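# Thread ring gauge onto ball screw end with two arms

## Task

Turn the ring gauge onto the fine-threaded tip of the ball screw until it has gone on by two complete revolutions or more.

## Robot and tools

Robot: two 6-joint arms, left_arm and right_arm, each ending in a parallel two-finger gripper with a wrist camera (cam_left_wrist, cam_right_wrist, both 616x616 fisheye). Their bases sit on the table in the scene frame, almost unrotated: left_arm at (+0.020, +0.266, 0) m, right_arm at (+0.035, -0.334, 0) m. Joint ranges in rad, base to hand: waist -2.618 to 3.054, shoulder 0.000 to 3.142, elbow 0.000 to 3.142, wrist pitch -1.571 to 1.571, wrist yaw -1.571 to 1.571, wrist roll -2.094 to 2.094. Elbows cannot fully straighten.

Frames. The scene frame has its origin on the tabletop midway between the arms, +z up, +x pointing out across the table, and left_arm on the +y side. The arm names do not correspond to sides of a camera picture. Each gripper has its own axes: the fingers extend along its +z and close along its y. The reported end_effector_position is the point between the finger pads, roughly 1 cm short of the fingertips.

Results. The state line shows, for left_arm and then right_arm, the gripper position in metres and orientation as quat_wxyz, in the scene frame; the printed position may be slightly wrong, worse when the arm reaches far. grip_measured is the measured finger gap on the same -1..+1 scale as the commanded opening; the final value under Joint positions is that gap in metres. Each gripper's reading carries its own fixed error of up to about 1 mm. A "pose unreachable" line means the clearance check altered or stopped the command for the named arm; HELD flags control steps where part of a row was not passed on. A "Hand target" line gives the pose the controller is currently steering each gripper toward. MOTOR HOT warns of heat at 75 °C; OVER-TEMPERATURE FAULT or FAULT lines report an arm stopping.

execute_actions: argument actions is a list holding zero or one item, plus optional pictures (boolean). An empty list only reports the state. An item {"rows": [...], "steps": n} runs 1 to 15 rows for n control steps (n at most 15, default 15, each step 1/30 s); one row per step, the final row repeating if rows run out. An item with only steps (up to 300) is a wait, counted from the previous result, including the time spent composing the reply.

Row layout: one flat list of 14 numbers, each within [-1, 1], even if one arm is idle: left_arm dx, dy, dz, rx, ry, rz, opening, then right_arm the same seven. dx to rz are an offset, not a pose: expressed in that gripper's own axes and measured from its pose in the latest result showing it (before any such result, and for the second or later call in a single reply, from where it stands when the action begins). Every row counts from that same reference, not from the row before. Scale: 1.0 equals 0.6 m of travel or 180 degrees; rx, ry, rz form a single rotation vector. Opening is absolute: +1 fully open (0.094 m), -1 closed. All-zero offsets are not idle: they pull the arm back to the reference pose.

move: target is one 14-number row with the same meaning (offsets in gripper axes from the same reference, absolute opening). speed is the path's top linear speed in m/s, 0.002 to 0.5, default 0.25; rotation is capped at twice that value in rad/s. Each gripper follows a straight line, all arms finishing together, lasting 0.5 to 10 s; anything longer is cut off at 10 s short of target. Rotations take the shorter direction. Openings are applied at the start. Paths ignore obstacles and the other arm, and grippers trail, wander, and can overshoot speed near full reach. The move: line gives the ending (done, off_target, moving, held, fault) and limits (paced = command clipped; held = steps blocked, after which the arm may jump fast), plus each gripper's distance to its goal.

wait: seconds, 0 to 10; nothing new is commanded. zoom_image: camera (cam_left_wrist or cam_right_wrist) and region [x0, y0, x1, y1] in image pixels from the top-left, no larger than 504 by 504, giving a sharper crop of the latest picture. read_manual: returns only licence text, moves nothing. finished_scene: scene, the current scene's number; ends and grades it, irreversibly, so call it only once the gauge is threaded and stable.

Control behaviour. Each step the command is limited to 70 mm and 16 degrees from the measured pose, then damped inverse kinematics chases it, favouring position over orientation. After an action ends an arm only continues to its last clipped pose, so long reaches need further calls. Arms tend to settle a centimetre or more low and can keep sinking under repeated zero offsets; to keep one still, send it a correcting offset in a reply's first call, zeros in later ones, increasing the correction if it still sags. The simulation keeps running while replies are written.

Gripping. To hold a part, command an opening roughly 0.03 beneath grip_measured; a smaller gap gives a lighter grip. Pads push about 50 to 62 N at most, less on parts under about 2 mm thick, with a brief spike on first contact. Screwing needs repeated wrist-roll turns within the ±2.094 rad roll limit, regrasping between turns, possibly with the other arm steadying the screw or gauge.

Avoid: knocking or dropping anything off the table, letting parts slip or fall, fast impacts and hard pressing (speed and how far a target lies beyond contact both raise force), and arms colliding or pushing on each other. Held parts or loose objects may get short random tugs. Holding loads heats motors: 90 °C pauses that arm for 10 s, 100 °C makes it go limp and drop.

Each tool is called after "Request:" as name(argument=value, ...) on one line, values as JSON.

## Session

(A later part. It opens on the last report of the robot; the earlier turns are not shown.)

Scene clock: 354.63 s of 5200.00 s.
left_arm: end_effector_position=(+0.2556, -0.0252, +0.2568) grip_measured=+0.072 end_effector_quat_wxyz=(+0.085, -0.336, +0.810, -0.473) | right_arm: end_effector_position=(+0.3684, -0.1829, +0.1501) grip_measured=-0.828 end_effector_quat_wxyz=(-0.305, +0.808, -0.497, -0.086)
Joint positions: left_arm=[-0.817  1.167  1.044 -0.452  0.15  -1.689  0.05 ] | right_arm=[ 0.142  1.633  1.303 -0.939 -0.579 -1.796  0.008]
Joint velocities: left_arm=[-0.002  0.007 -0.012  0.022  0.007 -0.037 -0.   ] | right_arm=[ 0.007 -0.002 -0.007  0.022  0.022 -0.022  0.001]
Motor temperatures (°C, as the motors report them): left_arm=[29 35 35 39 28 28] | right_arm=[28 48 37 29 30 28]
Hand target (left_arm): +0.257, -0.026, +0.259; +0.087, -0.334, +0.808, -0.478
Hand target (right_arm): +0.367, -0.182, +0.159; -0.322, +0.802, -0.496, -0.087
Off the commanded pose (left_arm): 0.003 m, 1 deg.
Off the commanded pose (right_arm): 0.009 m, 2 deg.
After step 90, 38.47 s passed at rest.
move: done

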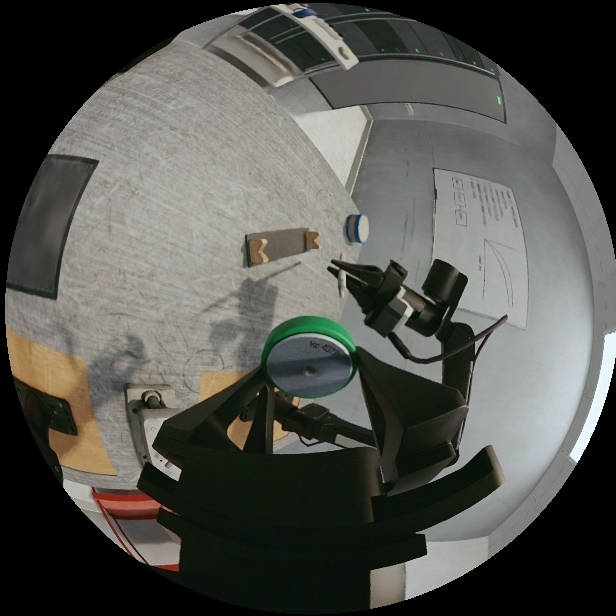

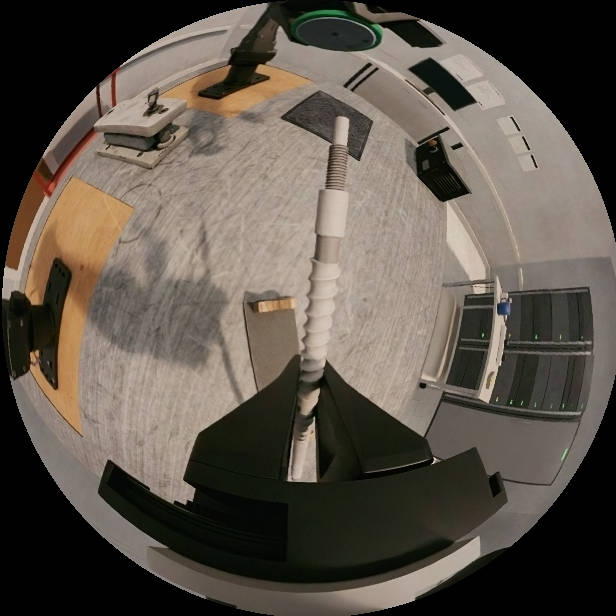

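Request:
move(target=[-0.02, -0.036, 0.083, 0.028, 0.0176, 0.0, 0.03, 0.0, 0.0, 0.0, 0.0, 0.0, 0.0, -0.86], speed=0.05)

Scene clock: 383.87 s of 5200.00 s.
left_arm: end_effector_position=(+0.2918, -0.0572, +0.2381) grip_measured=+0.072 end_effector_quat_wxyz=(+0.070, -0.327, +0.798, -0.501) | right_arm: end_effector_position=(+0.3694, -0.1847, +0.1490) grip_measured=-0.828 end_effector_quat_wxyz=(-0.301, +0.808, -0.499, -0.082)
Joint positions: left_arm=[-0.772  1.332  1.033 -0.225  0.233 -1.689  0.05 ] | right_arm=[ 0.142  1.633  1.303 -0.937 -0.566 -1.795  0.008]
Joint velocities: left_arm=[-0.012  0.002 -0.002 -0.007 -0.007  0.007 -0.001] | right_arm=[ 0.007 -0.007 -0.017 -0.051  0.037  0.022  0.001]
Motor temperatures (°C, as the motors report them): left_arm=[29 35 36 40 28 28] | right_arm=[28 45 37 30 31 28]
Hand target (left_arm): +0.297, -0.059, +0.245; +0.078, -0.318, +0.791, -0.517
Hand target (right_arm): +0.368, -0.183, +0.150; -0.305, +0.808, -0.497, -0.086
Off the commanded pose (left_arm): 0.010 m, 2 deg.
Off the commanded pose (right_arm): 0.002 m, 1 deg.
After step 90, 24.63 s passed at rest.
move: done

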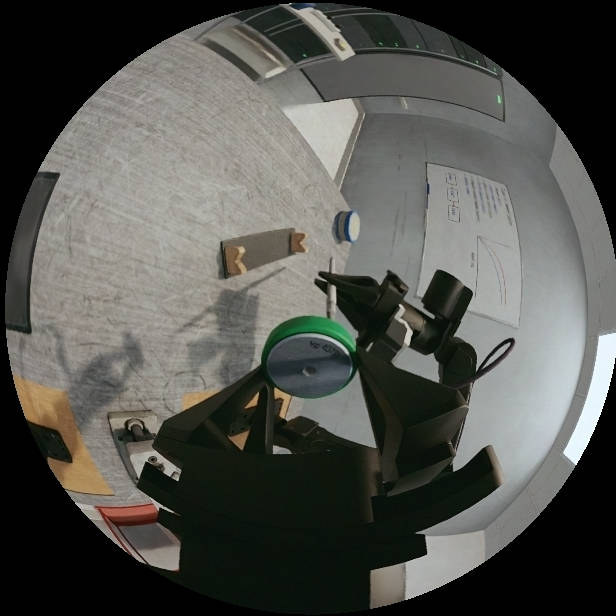

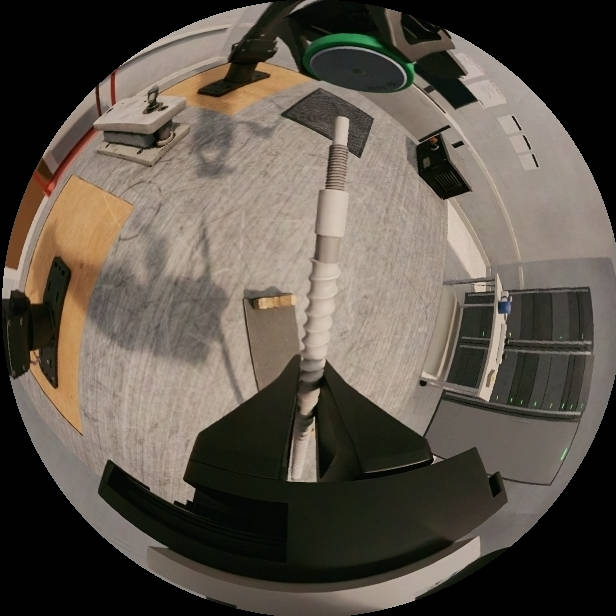

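Request:
zoom_image(camera="cam_left_wrist", region=[250, 230, 400, 400])

Request:
zoom_image(camera="cam_right_wrist", region=[270, 20, 450, 200])

Region (250, 230, 400, 400) of cam_left_wrist's 616x616 image, scaled by 2.965, with more detail than that image has; it fills the left 445 columns of this view, and the rest is white.

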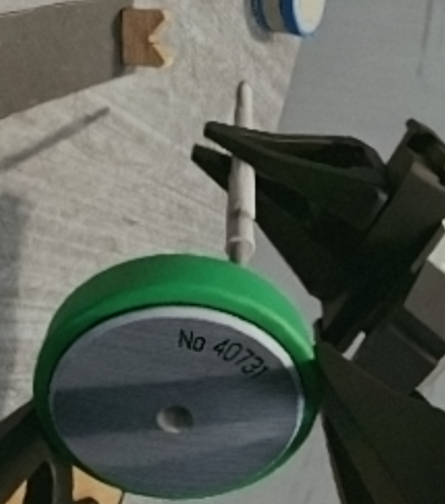

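Region (270, 20, 450, 200) of cam_right_wrist's 616x616 image, scaled by 2.800, with more detail than that image has.

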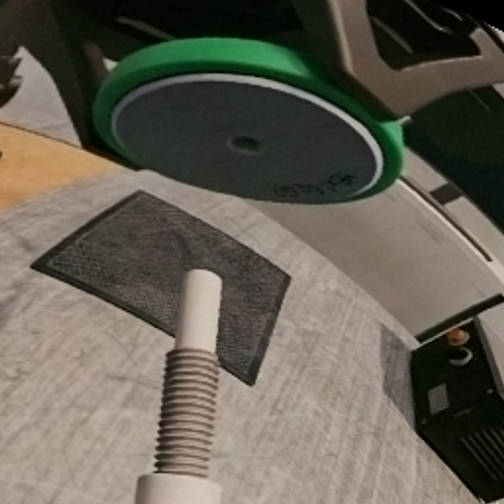

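Request:
move(target=[0.026, -0.032, 0.0, 0.03, 0.0, 0.0, 0.03, -0.0039, 0.0, 0.0, 0.0007, -0.0037, -0.0005, -0.86], speed=0.04)

Request:
zoom_image(camera="cam_left_wrist", region=[250, 230, 400, 400])

Request:
zoom_image(camera="cam_right_wrist", region=[270, 20, 450, 200])

Scene clock: 420.93 s of 5200.00 s.
left_arm: end_effector_position=(+0.2891, -0.0689, +0.2488) grip_measured=+0.072 end_effector_quat_wxyz=(+0.079, -0.330, +0.784, -0.520) | right_arm: end_effector_position=(+0.3698, -0.1860, +0.1482) grip_measured=-0.828 end_effector_quat_wxyz=(-0.298, +0.809, -0.500, -0.079)
Joint positions: left_arm=[-0.818  1.332  1.033 -0.171  0.179 -1.729  0.05 ] | right_arm=[ 0.142  1.633  1.303 -0.937 -0.557 -1.795  0.008]
Joint velocities: left_arm=[ 0.002 -0.002 -0.017  0.007 -0.007 -0.007  0.   ] | right_arm=[-0.007 -0.022  0.012  0.007  0.022  0.007  0.   ]
Motor temperatures (°C, as the motors report them): left_arm=[29 36 37 44 28 28] | right_arm=[28 43 38 30 30 28]
Hand target (left_arm): +0.288, -0.072, +0.258; +0.084, -0.323, +0.774, -0.538
Hand target (right_arm): +0.368, -0.183, +0.150; -0.305, +0.808, -0.497, -0.085
Off the commanded pose (left_arm): 0.009 m, 3 deg.
Off the commanded pose (right_arm): 0.004 m, 1 deg.
After step 90, 32.57 s passed at rest.
move: off_target (left_arm)

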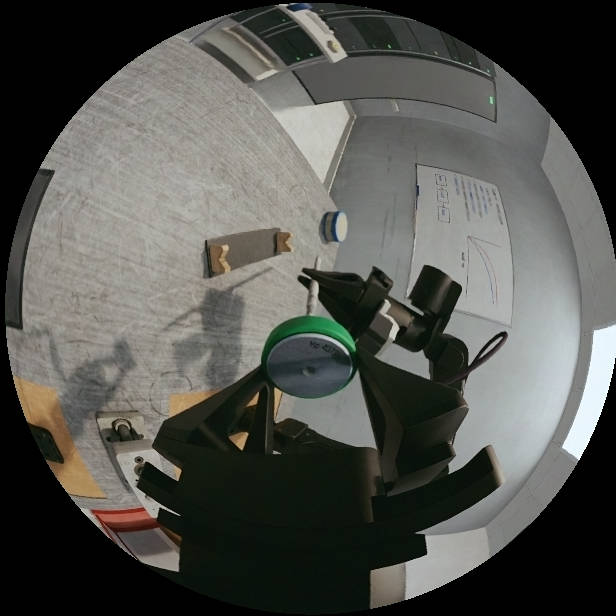

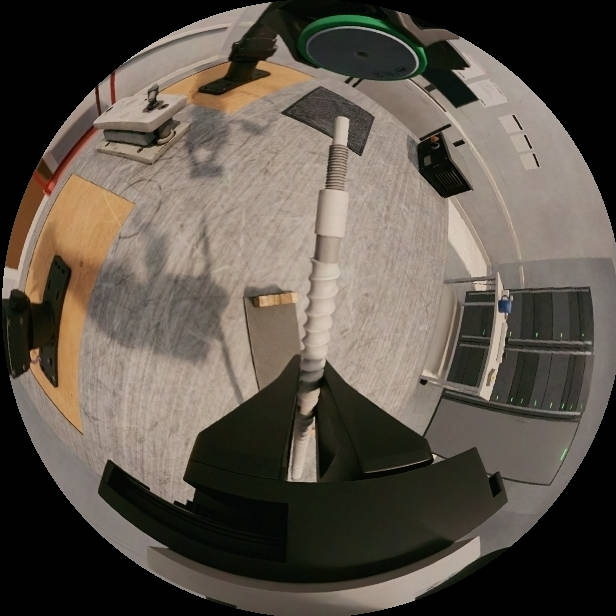

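Region (250, 230, 400, 400) of cam_left_wrist's 616x616 image, scaled by 2.965, with more detail than that image has; it fills the left 445 columns of this view, and the rest is white.

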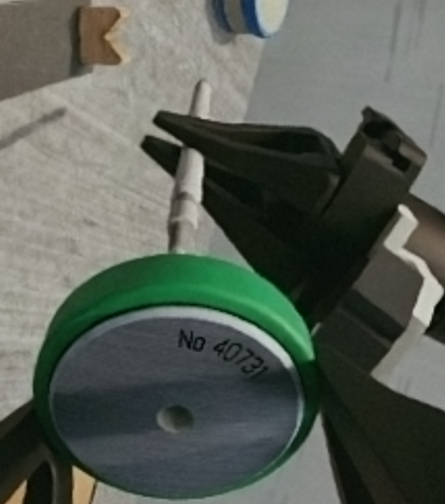

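Region (270, 20, 450, 200) of cam_right_wrist's 616x616 image, scaled by 2.800, with more detail than that image has.

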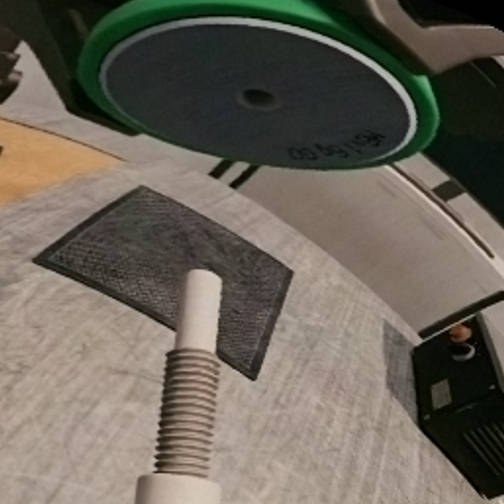

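Request:
move(target=[0.012, -0.0068, 0.03, 0.02, 0.003, 0.002, 0.03, -0.0065, -0.001, 0.0, 0.001, -0.0065, -0.001, -0.86], speed=0.03)

Request:
zoom_image(camera="cam_left_wrist", region=[250, 230, 400, 400])

Request:
zoom_image(camera="cam_right_wrist", region=[270, 20, 450, 200])

Scene clock: 451.80 s of 5200.00 s.
left_arm: end_effector_position=(+0.2923, -0.0818, +0.2384) grip_measured=+0.072 end_effector_quat_wxyz=(+0.082, -0.329, +0.778, -0.529) | right_arm: end_effector_position=(+0.3702, -0.1870, +0.1476) grip_measured=-0.828 end_effector_quat_wxyz=(-0.296, +0.810, -0.501, -0.076)
Joint positions: left_arm=[-0.842  1.374  1.003 -0.075  0.155 -1.743  0.05 ] | right_arm=[ 0.142  1.633  1.303 -0.937 -0.55  -1.795  0.008]
Joint velocities: left_arm=[-0.002 -0.007 -0.002  0.007 -0.037 -0.007  0.001] | right_arm=[-0.012  0.012  0.002 -0.007 -0.081  0.066  0.001]
Motor temperatures (°C, as the motors report them): left_arm=[29 37 37 47 28 28] | right_arm=[28 43 38 30 31 28]
Hand target (left_arm): +0.293, -0.087, +0.246; +0.086, -0.323, +0.769, -0.546
Hand target (right_arm): +0.369, -0.183, +0.150; -0.305, +0.809, -0.496, -0.085
Off the commanded pose (left_arm): 0.010 m, 2 deg.
Off the commanded pose (right_arm): 0.005 m, 2 deg.
After step 90, 26.43 s passed at rest.
move: done

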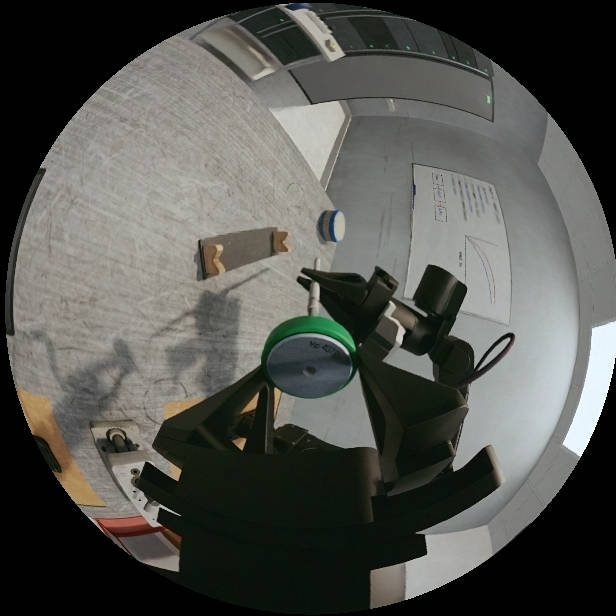

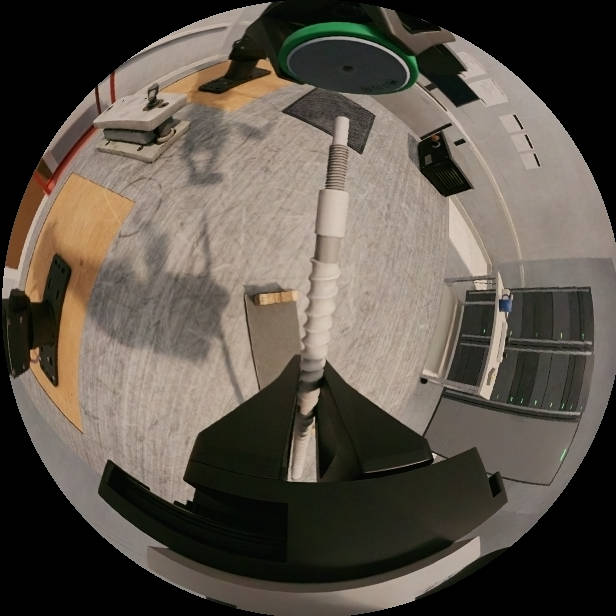

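Region (250, 230, 400, 400) of cam_left_wrist's 616x616 image, scaled by 2.965, with more detail than that image has; it fills the left 445 columns of this view, and the rest is white.

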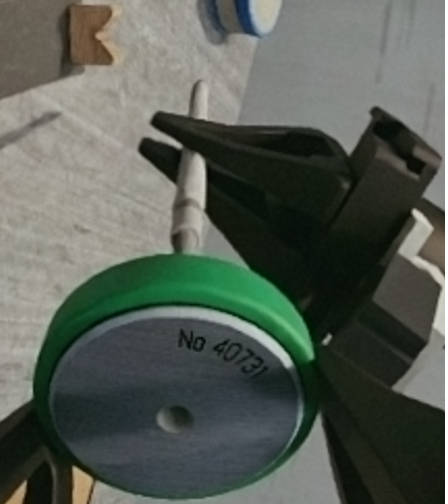

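Region (270, 20, 450, 200) of cam_right_wrist's 616x616 image, scaled by 2.800, with more detail than that image has.

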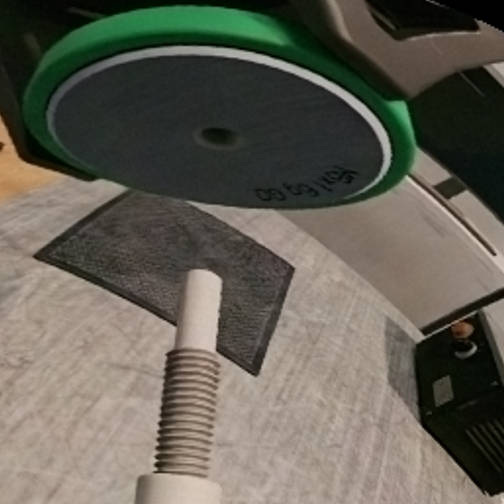

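Request:
execute_actions(actions=[{"rows": [[0.0072,-0.0143,0.007,0.0126,0.0031,0.0015,0.03,-0.0084,-0.0013,0,0.0016,-0.0085,-0.0012,-0.86],[0.0072,-0.0143,0.010,0.0126,0.0031,0.0015,0.03,-0.0084,-0.0013,0,0.0016,-0.0085,-0.0012,-0.86],[0.0072,-0.0143,0.013,0.0126,0.0031,0.0015,0.03,-0.0084,-0.0013,0,0.0016,-0.0085,-0.0012,-0.86],[0.0072,-0.0143,0.016,0.0126,0.0031,0.0015,0.03,-0.0084,-0.0013,0,0.0016,-0.0085,-0.0012,-0.86],[0.0072,-0.0143,0.019,0.0126,0.0031,0.0015,0.03,-0.0084,-0.0013,0,0.0016,-0.0085,-0.0012,-0.86],[0.0072,-0.0143,0.022,0.0126,0.0031,0.0015,0.03,-0.0084,-0.0013,0,0.0016,-0.0085,-0.0012,-0.86],[0.0072,-0.0143,0.025,0.0126,0.0031,0.0015,0.03,-0.0084,-0.0013,0,0.0016,-0.0085,-0.0012,-0.86],[0.0072,-0.0143,0.028,0.0126,0.0031,0.0015,0.03,-0.0084,-0.0013,0,0.0016,-0.0085,-0.0012,-0.86],[0.0072,-0.0143,0.031,0.0126,0.0031,0.0015,0.03,-0.0084,-0.0013,0,0.0016,-0.0085,-0.0012,-0.86],[0.0072,-0.0143,0.034,0.0126,0.0031,0.0015,0.03,-0.0084,-0.0013,0,0.0016,-0.0085,-0.0012,-0.86],[0.0072,-0.0143,0.037,0.0126,0.0031,0.0015,0.03,-0.0084,-0.0013,0,0.0016,-0.0085,-0.0012,-0.86],[0.0072,-0.0143,0.0405,0.0126,0.0031,0.0015,0.03,-0.0084,-0.0013,0,0.0016,-0.0085,-0.0012,-0.86]], "steps": 15}], pictures=false)

Request:
wait(seconds=0.7)

Request:
zoom_image(camera="cam_left_wrist", region=[250, 230, 400, 400])

Request:
zoom_image(camera="cam_right_wrist", region=[270, 20, 450, 200])

Scene clock: 484.27 s of 5200.00 s.
left_arm: end_effector_position=(+0.2990, -0.0942, +0.2125) grip_measured=+0.072 end_effector_quat_wxyz=(+0.076, -0.334, +0.787, -0.514) | right_arm: end_effector_position=(+0.3702, -0.1870, +0.1476) grip_measured=-0.828 end_effector_quat_wxyz=(-0.296, +0.810, -0.501, -0.076)
Joint positions: left_arm=[-0.851  1.457  1.003 -0.031  0.149 -1.748  0.05 ] | right_arm=[ 0.142  1.633  1.303 -0.937 -0.55  -1.795  0.008]
Joint velocities: left_arm=[-0.012  0.066 -0.027 -0.007  0.066 -0.066  0.001] | right_arm=[-0.007  0.012 -0.012 -0.051 -0.007 -0.007  0.001]
Motor temperatures (°C, as the motors report them): left_arm=[29 37 37 49 28 28] | right_arm=[28 43 39 30 31 28]
Hand target (left_arm): +0.303, -0.103, +0.236; +0.085, -0.323, +0.768, -0.546
Hand target (right_arm): +0.369, -0.183, +0.150; -0.305, +0.809, -0.496, -0.085
Off the commanded pose (left_arm): 0.027 m, 5 deg.
Off the commanded pose (right_arm): 0.005 m, 2 deg.
Steps of this call (steps 1 to 90: nothing new was sent; then 28.97 s passed at rest; steps 91 to 105: all 15 steps of this action). Readings (end_effector_position):
91: left_arm (+0.2928, -0.0820, +0.2394) | right_arm (+0.3702, -0.1870, +0.1476)
92: left_arm (+0.2930, -0.0822, +0.2392) | right_arm (+0.3702, -0.1870, +0.1476)
94: left_arm (+0.2942, -0.0836, +0.2378) | right_arm (+0.3702, -0.1870, +0.1476)
98: left_arm (+0.2965, -0.0881, +0.2281) | right_arm (+0.3702, -0.1870, +0.1476)
105: the state above

Scene clock: 484.97 s of 5200.00 s.
left_arm: end_effector_position=(+0.3002, -0.0952, +0.2142) grip_measured=+0.072 end_effector_quat_wxyz=(+0.077, -0.333, +0.784, -0.518) | right_arm: end_effector_position=(+0.3702, -0.1870, +0.1476) grip_measured=-0.828 end_effector_quat_wxyz=(-0.296, +0.810, -0.501, -0.076)
Joint positions: left_arm=[-0.851  1.459  1.003 -0.019  0.147 -1.749  0.05 ] | right_arm=[ 0.142  1.633  1.303 -0.937 -0.55  -1.795  0.008]
Joint velocities: left_arm=[-0.007 -0.007 -0.007 -0.007 -0.037  0.007  0.   ] | right_arm=[-0.012  0.012 -0.017 -0.022 -0.081  0.037 -0.   ]
Motor temperatures (°C, as the motors report them): left_arm=[29 37 38 49 28 28] | right_arm=[28 43 39 30 31 28]
Hand target (left_arm): +0.303, -0.103, +0.236; +0.085, -0.323, +0.769, -0.546
Hand target (right_arm): +0.369, -0.183, +0.150; -0.305, +0.809, -0.496, -0.085
Off the commanded pose (left_arm): 0.025 m, 4 deg.
Off the commanded pose (right_arm): 0.005 m, 2 deg.
Steps of this call (steps 1 to 21: nothing new was sent). Readings (end_effector_position):
1: left_arm (+0.2991, -0.0943, +0.2119) | right_arm (+0.3702, -0.1870, +0.1476)
2: left_arm (+0.2993, -0.0943, +0.2119) | right_arm (+0.3702, -0.1870, +0.1476)
4: left_arm (+0.2996, -0.0946, +0.2127) | right_arm (+0.3702, -0.1870, +0.1476)
8: left_arm (+0.3000, -0.0950, +0.2138) | right_arm (+0.3702, -0.1870, +0.1476)
21: the state above

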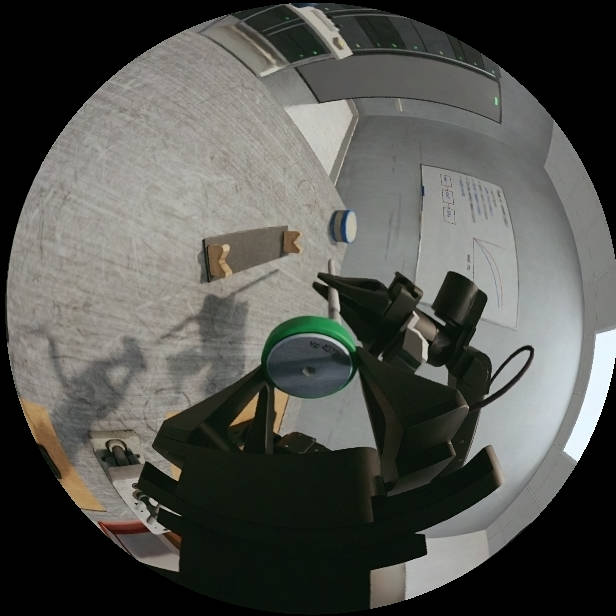

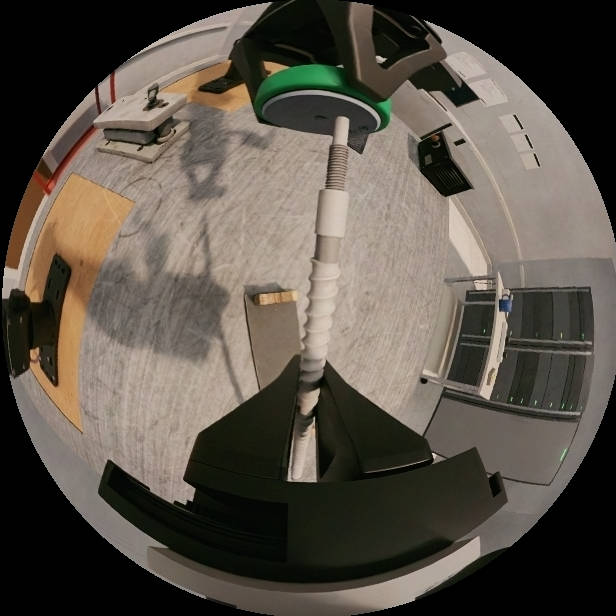

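Region (250, 230, 400, 400) of cam_left_wrist's 616x616 image, scaled by 2.965, with more detail than that image has; it fills the left 445 columns of this view, and the rest is white.

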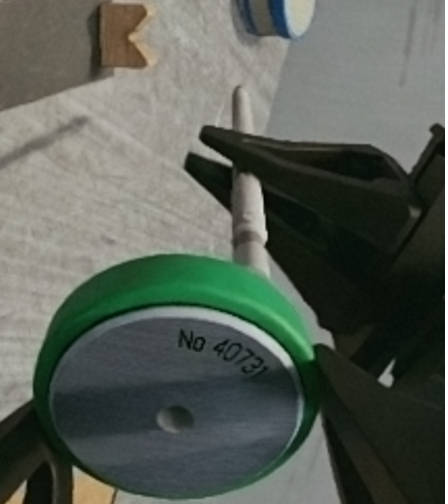

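Region (270, 20, 450, 200) of cam_right_wrist's 616x616 image, scaled by 2.800, with more detail than that image has.

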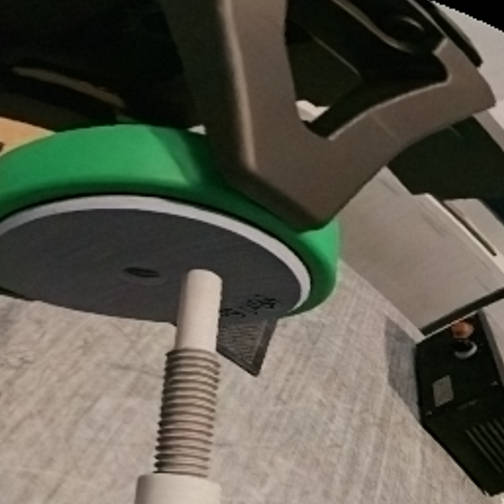

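Request:
execute_actions(actions=[{"rows": [[0.012,-0.045,-0.002,0.022,0.004,0.002,0.03,-0.0084,-0.0013,0,0.0016,-0.0085,-0.0012,-0.86],[0.012,-0.049,-0.002,0.022,0.004,0.002,0.03,-0.0084,-0.0013,0,0.0016,-0.0085,-0.0012,-0.86],[0.012,-0.053,-0.002,0.022,0.004,0.002,0.03,-0.0084,-0.0013,0,0.0016,-0.0085,-0.0012,-0.86],[0.012,-0.057,-0.002,0.022,0.004,0.002,0.03,-0.0084,-0.0013,0,0.0016,-0.0085,-0.0012,-0.86]], "steps": 15}], pictures=false)

Request:
execute_actions(actions=[{"steps": 20}], pictures=false)

Scene clock: 502.17 s of 5200.00 s.
left_arm: end_effector_position=(+0.3047, -0.1003, +0.2304) grip_measured=+0.072 end_effector_quat_wxyz=(+0.081, -0.329, +0.778, -0.529) | right_arm: end_effector_position=(+0.3702, -0.1870, +0.1476) grip_measured=-0.828 end_effector_quat_wxyz=(-0.296, +0.810, -0.501, -0.076)
Joint positions: left_arm=[-0.851  1.466  1.048 -0.028  0.147 -1.75   0.05 ] | right_arm=[ 0.142  1.633  1.303 -0.937 -0.55  -1.795  0.008]
Joint velocities: left_arm=[-0.002  0.012 -0.007 -0.11  -0.007 -0.022  0.001] | right_arm=[ 0.002  0.002  0.002  0.007 -0.037 -0.022 -0.   ]
Motor temperatures (°C, as the motors report them): left_arm=[29 38 40 50 28 28] | right_arm=[28 43 39 30 31 28]
Hand target (left_arm): +0.309, -0.107, +0.246; +0.085, -0.324, +0.768, -0.546
Hand target (right_arm): +0.368, -0.183, +0.150; -0.305, +0.809, -0.496, -0.085
Off the commanded pose (left_arm): 0.017 m, 2 deg.
Off the commanded pose (right_arm): 0.005 m, 2 deg.
Steps of this call (steps 1 to 90: nothing new was sent; then 13.70 s passed at rest; steps 91 to 105: all 15 steps of this action). Readings (end_effector_position):
91: left_arm (+0.3002, -0.0952, +0.2142) | right_arm (+0.3702, -0.1870, +0.1476)
92: left_arm (+0.3004, -0.0953, +0.2149) | right_arm (+0.3702, -0.1870, +0.1476)
94: left_arm (+0.3013, -0.0964, +0.2176) | right_arm (+0.3702, -0.1870, +0.1476)
98: left_arm (+0.3042, -0.0997, +0.2279) | right_arm (+0.3702, -0.1870, +0.1476)
105: the state above

Scene clock: 502.83 s of 5200.00 s.
left_arm: end_effector_position=(+0.3047, -0.1003, +0.2304) grip_measured=+0.072 end_effector_quat_wxyz=(+0.081, -0.329, +0.778, -0.529) | right_arm: end_effector_position=(+0.3702, -0.1870, +0.1476) grip_measured=-0.828 end_effector_quat_wxyz=(-0.296, +0.810, -0.501, -0.076)
Joint positions: left_arm=[-0.851  1.466  1.048 -0.028  0.147 -1.75   0.05 ] | right_arm=[ 0.142  1.633  1.303 -0.937 -0.55  -1.795  0.008]
Joint velocities: left_arm=[-0.012 -0.012  0.007  0.095 -0.051  0.037 -0.001] | right_arm=[-0.002  0.002 -0.012  0.022  0.007 -0.066  0.001]
Motor temperatures (°C, as the motors report them): left_arm=[29 38 40 50 28 28] | right_arm=[28 43 39 30 31 28]
Hand target (left_arm): +0.309, -0.107, +0.246; +0.085, -0.324, +0.768, -0.546
Hand target (right_arm): +0.368, -0.183, +0.150; -0.305, +0.809, -0.496, -0.085
Off the commanded pose (left_arm): 0.017 m, 2 deg.
Off the commanded pose (right_arm): 0.005 m, 2 deg.
Steps of this call (steps 1 to 20: nothing new was sent). Readings (end_effector_position):
1: left_arm (+0.3047, -0.1003, +0.2304) | right_arm (+0.3702, -0.1870, +0.1476)
2: left_arm (+0.3047, -0.1003, +0.2304) | right_arm (+0.3702, -0.1870, +0.1476)
4: left_arm (+0.3047, -0.1003, +0.2304) | right_arm (+0.3702, -0.1870, +0.1476)
8: left_arm (+0.3047, -0.1003, +0.2304) | right_arm (+0.3702, -0.1870, +0.1476)
20: the state above

Request:
execute_actions(actions=[])

Request:
zoom_image(camera="cam_left_wrist", region=[250, 230, 400, 400])

Request:
zoom_image(camera="cam_right_wrist", region=[280, 40, 420, 180])

Scene clock: 505.57 s of 5200.00 s.
left_arm: end_effector_position=(+0.3047, -0.1003, +0.2304) grip_measured=+0.072 end_effector_quat_wxyz=(+0.081, -0.329, +0.778, -0.529) | right_arm: end_effector_position=(+0.3702, -0.1870, +0.1476) grip_measured=-0.828 end_effector_quat_wxyz=(-0.296, +0.810, -0.501, -0.076)
Joint positions: left_arm=[-0.851  1.466  1.048 -0.028  0.147 -1.75   0.05 ] | right_arm=[ 0.142  1.633  1.303 -0.937 -0.55  -1.795  0.008]
Joint velocities: left_arm=[-0.017  0.022 -0.002 -0.022  0.007 -0.051 -0.   ] | right_arm=[ 0.012 -0.002 -0.012  0.037 -0.037 -0.022 -0.001]
Motor temperatures (°C, as the motors report them): left_arm=[29 38 40 50 28 28] | right_arm=[28 43 39 30 31 28]
Hand target (left_arm): +0.309, -0.107, +0.246; +0.085, -0.324, +0.768, -0.546
Hand target (right_arm): +0.368, -0.183, +0.150; -0.305, +0.809, -0.496, -0.085
Off the commanded pose (left_arm): 0.017 m, 2 deg.
Off the commanded pose (right_arm): 0.005 m, 2 deg.
Steps of this call (steps 1 to 82: nothing new was sent). Readings (end_effector_position):
1: left_arm (+0.3047, -0.1003, +0.2304) | right_arm (+0.3702, -0.1870, +0.1476)
2: left_arm (+0.3047, -0.1003, +0.2304) | right_arm (+0.3702, -0.1870, +0.1476)
4: left_arm (+0.3047, -0.1003, +0.2304) | right_arm (+0.3702, -0.1870, +0.1476)
8: left_arm (+0.3047, -0.1003, +0.2304) | right_arm (+0.3702, -0.1870, +0.1476)
82: the state above

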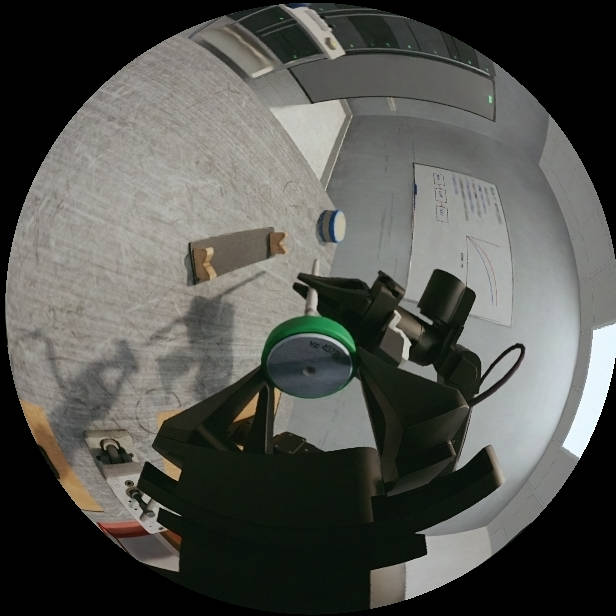

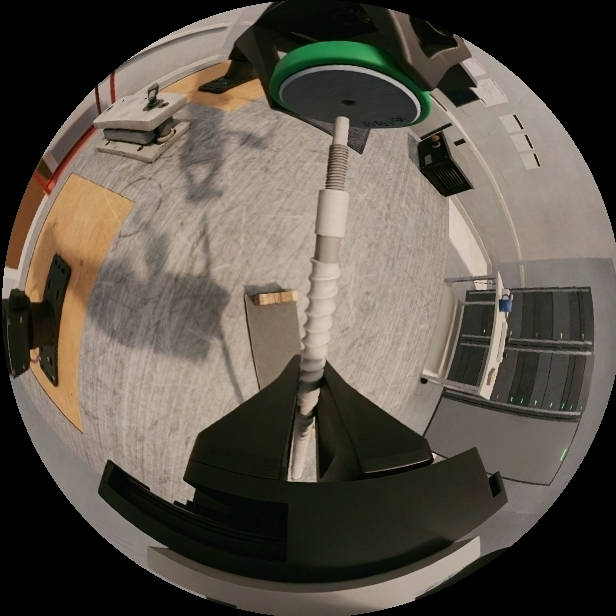

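Region (250, 230, 400, 400) of cam_left_wrist's 616x616 image, scaled by 2.965, with more detail than that image has; it fills the left 445 columns of this view, and the rest is white.

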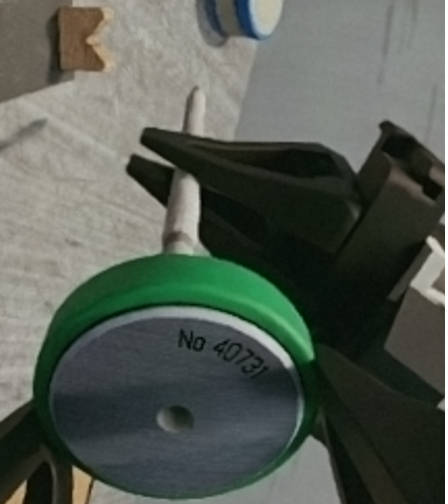

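Region (280, 40, 420, 180) of cam_right_wrist's 616x616 image, scaled by 3.600, with more detail than that image has.

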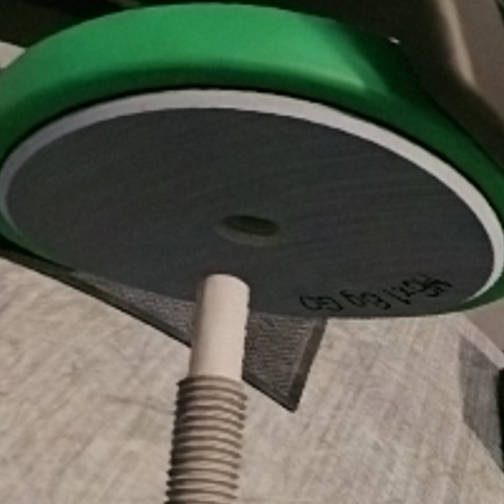

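Request:
execute_actions(actions=[{"rows": [[0.007,-0.0283,0.002,0.0126,0.003,0.0015,0.03,-0.0084,-0.0013,0,0.0016,-0.0085,-0.0012,-0.86],[0.007,-0.0283,0.003,0.0126,0.003,0.0015,0.03,-0.0084,-0.0013,0,0.0016,-0.0085,-0.0012,-0.86],[0.007,-0.0283,0.004,0.0126,0.003,0.0015,0.03,-0.0084,-0.0013,0,0.0016,-0.0085,-0.0012,-0.86],[0.007,-0.0283,0.005,0.0126,0.003,0.0015,0.03,-0.0084,-0.0013,0,0.0016,-0.0085,-0.0012,-0.86],[0.007,-0.0283,0.006,0.0126,0.003,0.0015,0.03,-0.0084,-0.0013,0,0.0016,-0.0085,-0.0012,-0.86],[0.007,-0.0283,0.007,0.0126,0.003,0.0015,0.03,-0.0084,-0.0013,0,0.0016,-0.0085,-0.0012,-0.86],[0.007,-0.0283,0.008,0.0126,0.003,0.0015,0.03,-0.0084,-0.0013,0,0.0016,-0.0085,-0.0012,-0.86],[0.007,-0.0283,0.009,0.0126,0.003,0.0015,0.03,-0.0084,-0.0013,0,0.0016,-0.0085,-0.0012,-0.86],[0.007,-0.0283,0.010,0.0126,0.003,0.0015,0.03,-0.0084,-0.0013,0,0.0016,-0.0085,-0.0012,-0.86],[0.007,-0.0283,0.011,0.0126,0.003,0.0015,0.03,-0.0084,-0.0013,0,0.0016,-0.0085,-0.0012,-0.86]], "steps": 15}])

Request:
zoom_image(camera="cam_left_wrist", region=[250, 230, 400, 400])

Request:
zoom_image(camera="cam_right_wrist", region=[280, 40, 420, 180])

Scene clock: 531.63 s of 5200.00 s.
left_arm: end_effector_position=(+0.3064, -0.1023, +0.2196) grip_measured=+0.072 end_effector_quat_wxyz=(+0.078, -0.333, +0.783, -0.520) | right_arm: end_effector_position=(+0.3703, -0.1873, +0.1474) grip_measured=-0.828 end_effector_quat_wxyz=(-0.295, +0.810, -0.501, -0.075)
Joint positions: left_arm=[-0.851  1.49   1.048 -0.028  0.147 -1.75   0.05 ] | right_arm=[ 0.142  1.633  1.303 -0.937 -0.548 -1.796  0.008]
Joint velocities: left_arm=[ 0.007 -0.007 -0.017 -0.051 -0.022 -0.022 -0.001] | right_arm=[-0.007  0.002  0.002 -0.051  0.007  0.051  0.001]
Motor temperatures (°C, as the motors report them): left_arm=[29 38 42 50 28 28] | right_arm=[28 43 39 30 31 28]
Hand target (left_arm): +0.311, -0.111, +0.243; +0.085, -0.323, +0.768, -0.546
Hand target (right_arm): +0.368, -0.183, +0.150; -0.305, +0.809, -0.496, -0.085
Off the commanded pose (left_arm): 0.026 m, 4 deg.
Off the commanded pose (right_arm): 0.006 m, 2 deg.
Steps of this call (steps 1 to 90: nothing new was sent; then 22.57 s passed at rest; steps 91 to 105: all 15 steps of this action). Readings (end_effector_position):
91: left_arm (+0.3047, -0.1003, +0.2304) | right_arm (+0.3702, -0.1870, +0.1476)
92: left_arm (+0.3047, -0.1003, +0.2304) | right_arm (+0.3702, -0.1870, +0.1476)
94: left_arm (+0.3048, -0.1004, +0.2299) | right_arm (+0.3702, -0.1870, +0.1476)
98: left_arm (+0.3056, -0.1013, +0.2248) | right_arm (+0.3702, -0.1870, +0.1476)
105: the state above

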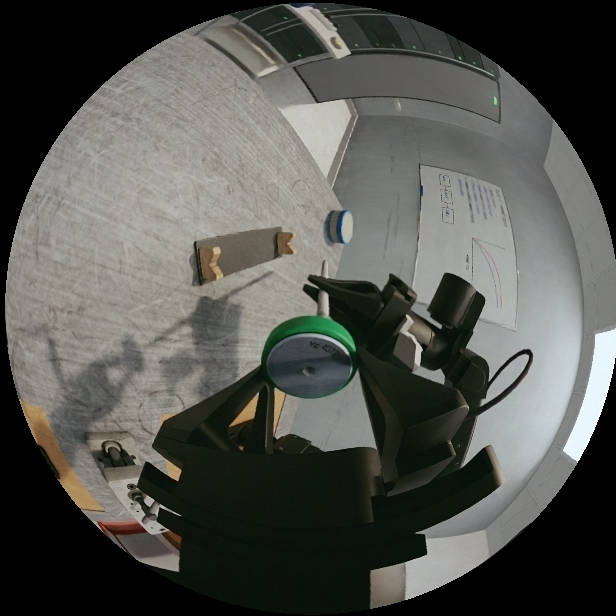

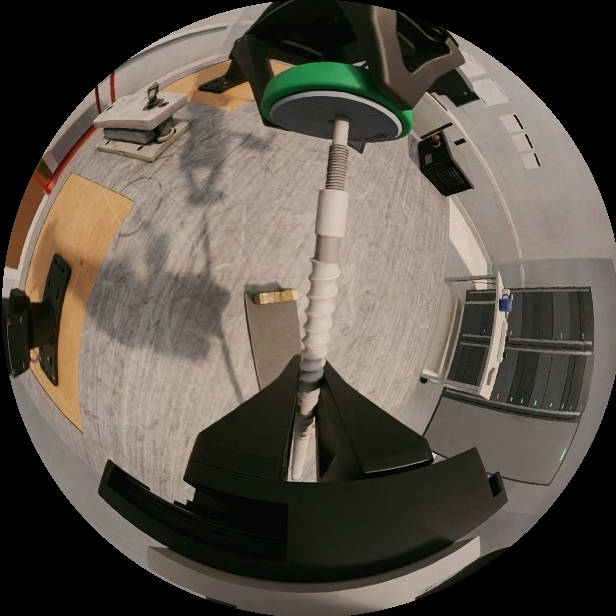

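Region (250, 230, 400, 400) of cam_left_wrist's 616x616 image, scaled by 2.965, with more detail than that image has; it fills the left 445 columns of this view, and the rest is white.

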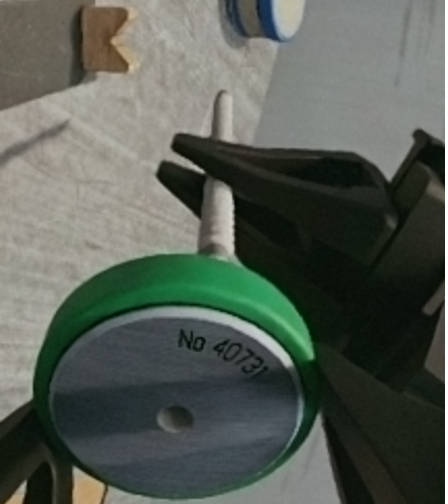

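Region (280, 40, 420, 180) of cam_right_wrist's 616x616 image, scaled by 3.600, with more detail than that image has.

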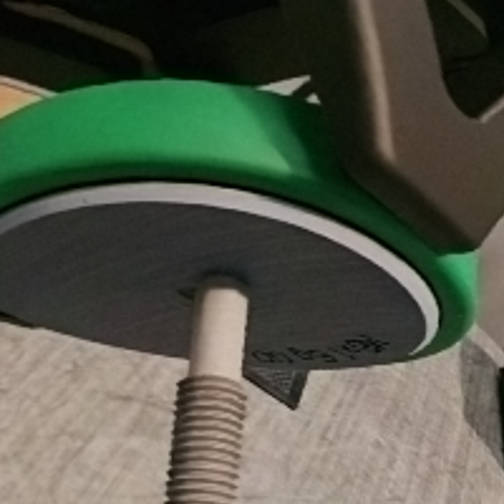

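Request:
execute_actions(actions=[{"rows": [[0.007,-0.042,-0.010,0.022,0.004,0.002,0.03,-0.0084,-0.0013,0,0.0016,-0.0085,-0.0012,-0.86],[0.007,-0.042,-0.012,0.022,0.004,0.002,0.03,-0.0084,-0.0013,0,0.0016,-0.0085,-0.0012,-0.86],[0.007,-0.042,-0.014,0.022,0.004,0.002,0.03,-0.0084,-0.0013,0,0.0016,-0.0085,-0.0012,-0.86]], "steps": 12}], pictures=false)

Scene clock: 556.20 s of 5200.00 s.
left_arm: end_effector_position=(+0.3064, -0.1023, +0.2196) grip_measured=+0.072 end_effector_quat_wxyz=(+0.078, -0.333, +0.783, -0.520) | right_arm: end_effector_position=(+0.3703, -0.1873, +0.1474) grip_measured=-0.828 end_effector_quat_wxyz=(-0.295, +0.810, -0.501, -0.075)
Joint positions: left_arm=[-0.851  1.49   1.048 -0.028  0.147 -1.75   0.05 ] | right_arm=[ 0.142  1.633  1.303 -0.937 -0.548 -1.796  0.008]
Joint velocities: left_arm=[ 0.012 -0.002  0.002  0.007 -0.051 -0.051 -0.001] | right_arm=[-0.007 -0.007 -0.012 -0.022 -0.007 -0.022 -0.001]
Motor temperatures (°C, as the motors report them): left_arm=[29 38 43 51 28 28] | right_arm=[28 44 39 31 31 28]
Hand target (left_arm): +0.310, -0.104, +0.246; +0.086, -0.324, +0.766, -0.548
Hand target (right_arm): +0.369, -0.183, +0.150; -0.304, +0.809, -0.496, -0.084
Off the commanded pose (left_arm): 0.027 m, 4 deg.
Off the commanded pose (right_arm): 0.005 m, 2 deg.
Steps of this call (steps 1 to 90: nothing new was sent; then 21.17 s passed at rest; steps 91 to 102: all 12 steps of this action). Readings (end_effector_position):
91: left_arm (+0.3064, -0.1023, +0.2196) | right_arm (+0.3703, -0.1873, +0.1474)
92: left_arm (+0.3064, -0.1023, +0.2196) | right_arm (+0.3703, -0.1873, +0.1474)
94: left_arm (+0.3064, -0.1023, +0.2196) | right_arm (+0.3703, -0.1873, +0.1474)
98: left_arm (+0.3064, -0.1023, +0.2196) | right_arm (+0.3703, -0.1873, +0.1474)
102: the state above

Request:
execute_actions(actions=[{"rows": [[0.0062,-0.0353,0.00085,0.01734,0.0031,0.0027,0.03,-0.0084,-0.0013,0,0.0016,-0.0085,-0.0012,-0.86],[0.0065,-0.0369,0.0006,0.01796,0.0032,0.0028,0.03,-0.0084,-0.0013,0,0.0016,-0.0085,-0.0012,-0.86],[0.0068,-0.0385,0.0004,0.01858,0.0033,0.0029,0.03,-0.0084,-0.0013,0,0.0016,-0.0085,-0.0012,-0.86],[0.0072,-0.0401,0.0002,0.0192,0.0034,0.003,0.03,-0.0084,-0.0013,0,0.0016,-0.0085,-0.0012,-0.86],[0.0075,-0.0417,0.0,0.01982,0.0035,0.0031,0.03,-0.0084,-0.0013,0,0.0016,-0.0085,-0.0012,-0.86],[0.0078,-0.0433,-0.0003,0.02044,0.0036,0.0032,0.03,-0.0084,-0.0013,0,0.0016,-0.0085,-0.0012,-0.86],[0.0081,-0.045,-0.0005,0.02106,0.0037,0.0033,0.03,-0.0084,-0.0013,0,0.0016,-0.0085,-0.0012,-0.86],[0.0084,-0.0466,-0.0007,0.02168,0.00385,0.00336,0.03,-0.0084,-0.0013,0,0.0016,-0.0085,-0.0012,-0.86]], "steps": 15}])

Request:
zoom_image(camera="cam_right_wrist", region=[280, 40, 420, 180])

Scene clock: 617.83 s of 5200.00 s.
left_arm: end_effector_position=(+0.3079, -0.1040, +0.2263) grip_measured=+0.072 end_effector_quat_wxyz=(+0.080, -0.331, +0.780, -0.525) | right_arm: end_effector_position=(+0.3703, -0.1873, +0.1474) grip_measured=-0.828 end_effector_quat_wxyz=(-0.295, +0.810, -0.501, -0.075)
Joint positions: left_arm=[-0.851  1.49   1.063 -0.029  0.147 -1.75   0.05 ] | right_arm=[ 0.142  1.633  1.303 -0.937 -0.548 -1.796  0.008]
Joint velocities: left_arm=[ 0.002 -0.007 -0.007 -0.051 -0.022 -0.066  0.001] | right_arm=[-0.002 -0.002 -0.007 -0.007 -0.037 -0.081  0.002]
Motor temperatures (°C, as the motors report them): left_arm=[29 42 43 53 28 28] | right_arm=[28 44 39 31 31 28]
Hand target (left_arm): +0.314, -0.111, +0.245; +0.087, -0.322, +0.767, -0.548
Hand target (right_arm): +0.369, -0.183, +0.150; -0.304, +0.809, -0.496, -0.084
Off the commanded pose (left_arm): 0.021 m, 3 deg.
Off the commanded pose (right_arm): 0.005 m, 2 deg.
Steps of this call (steps 1 to 90: nothing new was sent; then 58.13 s passed at rest; steps 91 to 105: all 15 steps of this action). Readings (end_effector_position):
91: left_arm (+0.3064, -0.1023, +0.2196) | right_arm (+0.3703, -0.1873, +0.1474)
92: left_arm (+0.3064, -0.1023, +0.2196) | right_arm (+0.3703, -0.1873, +0.1474)
94: left_arm (+0.3064, -0.1023, +0.2196) | right_arm (+0.3703, -0.1873, +0.1474)
98: left_arm (+0.3067, -0.1026, +0.2207) | right_arm (+0.3703, -0.1873, +0.1474)
105: the state above

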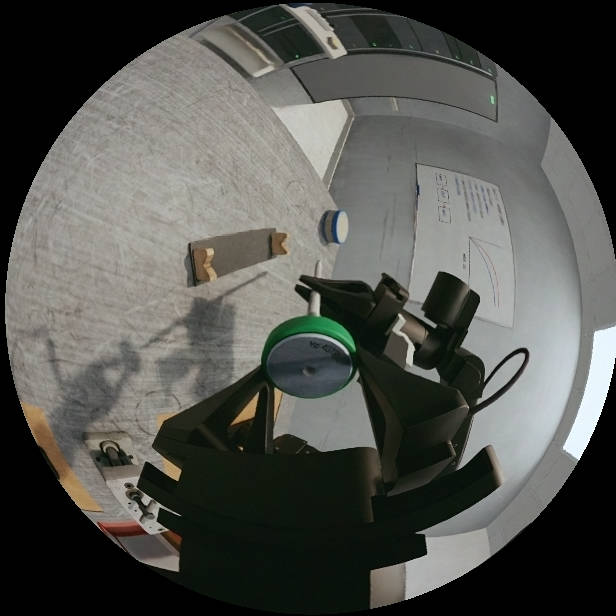

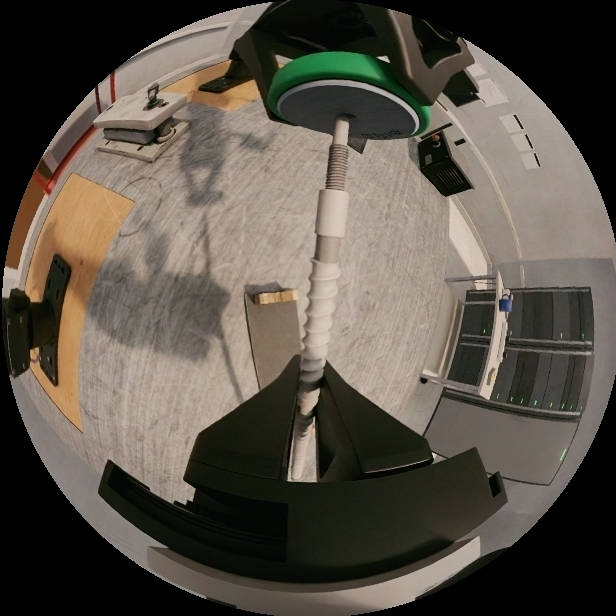

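Region (280, 40, 420, 180) of cam_right_wrist's 616x616 image, scaled by 3.600, with more detail than that image has.

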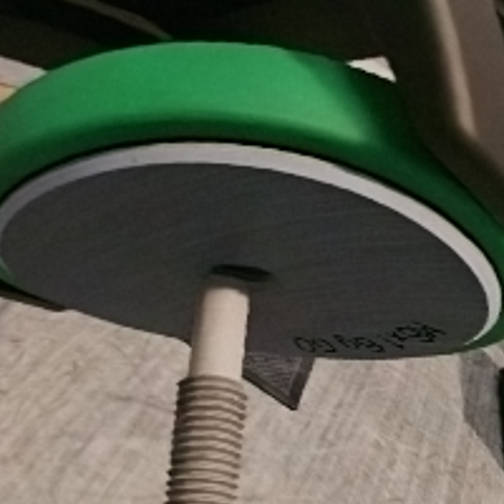

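Request:
zoom_image(camera="cam_left_wrist", region=[250, 230, 400, 400])

Region (250, 230, 400, 400) of cam_left_wrist's 616x616 image, scaled by 2.965, with more detail than that image has; it fills the left 445 columns of this view, and the rest is white.

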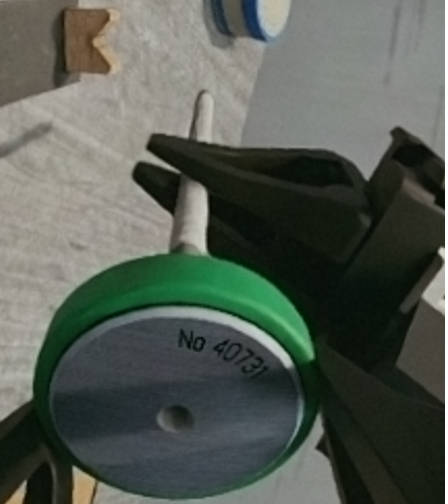

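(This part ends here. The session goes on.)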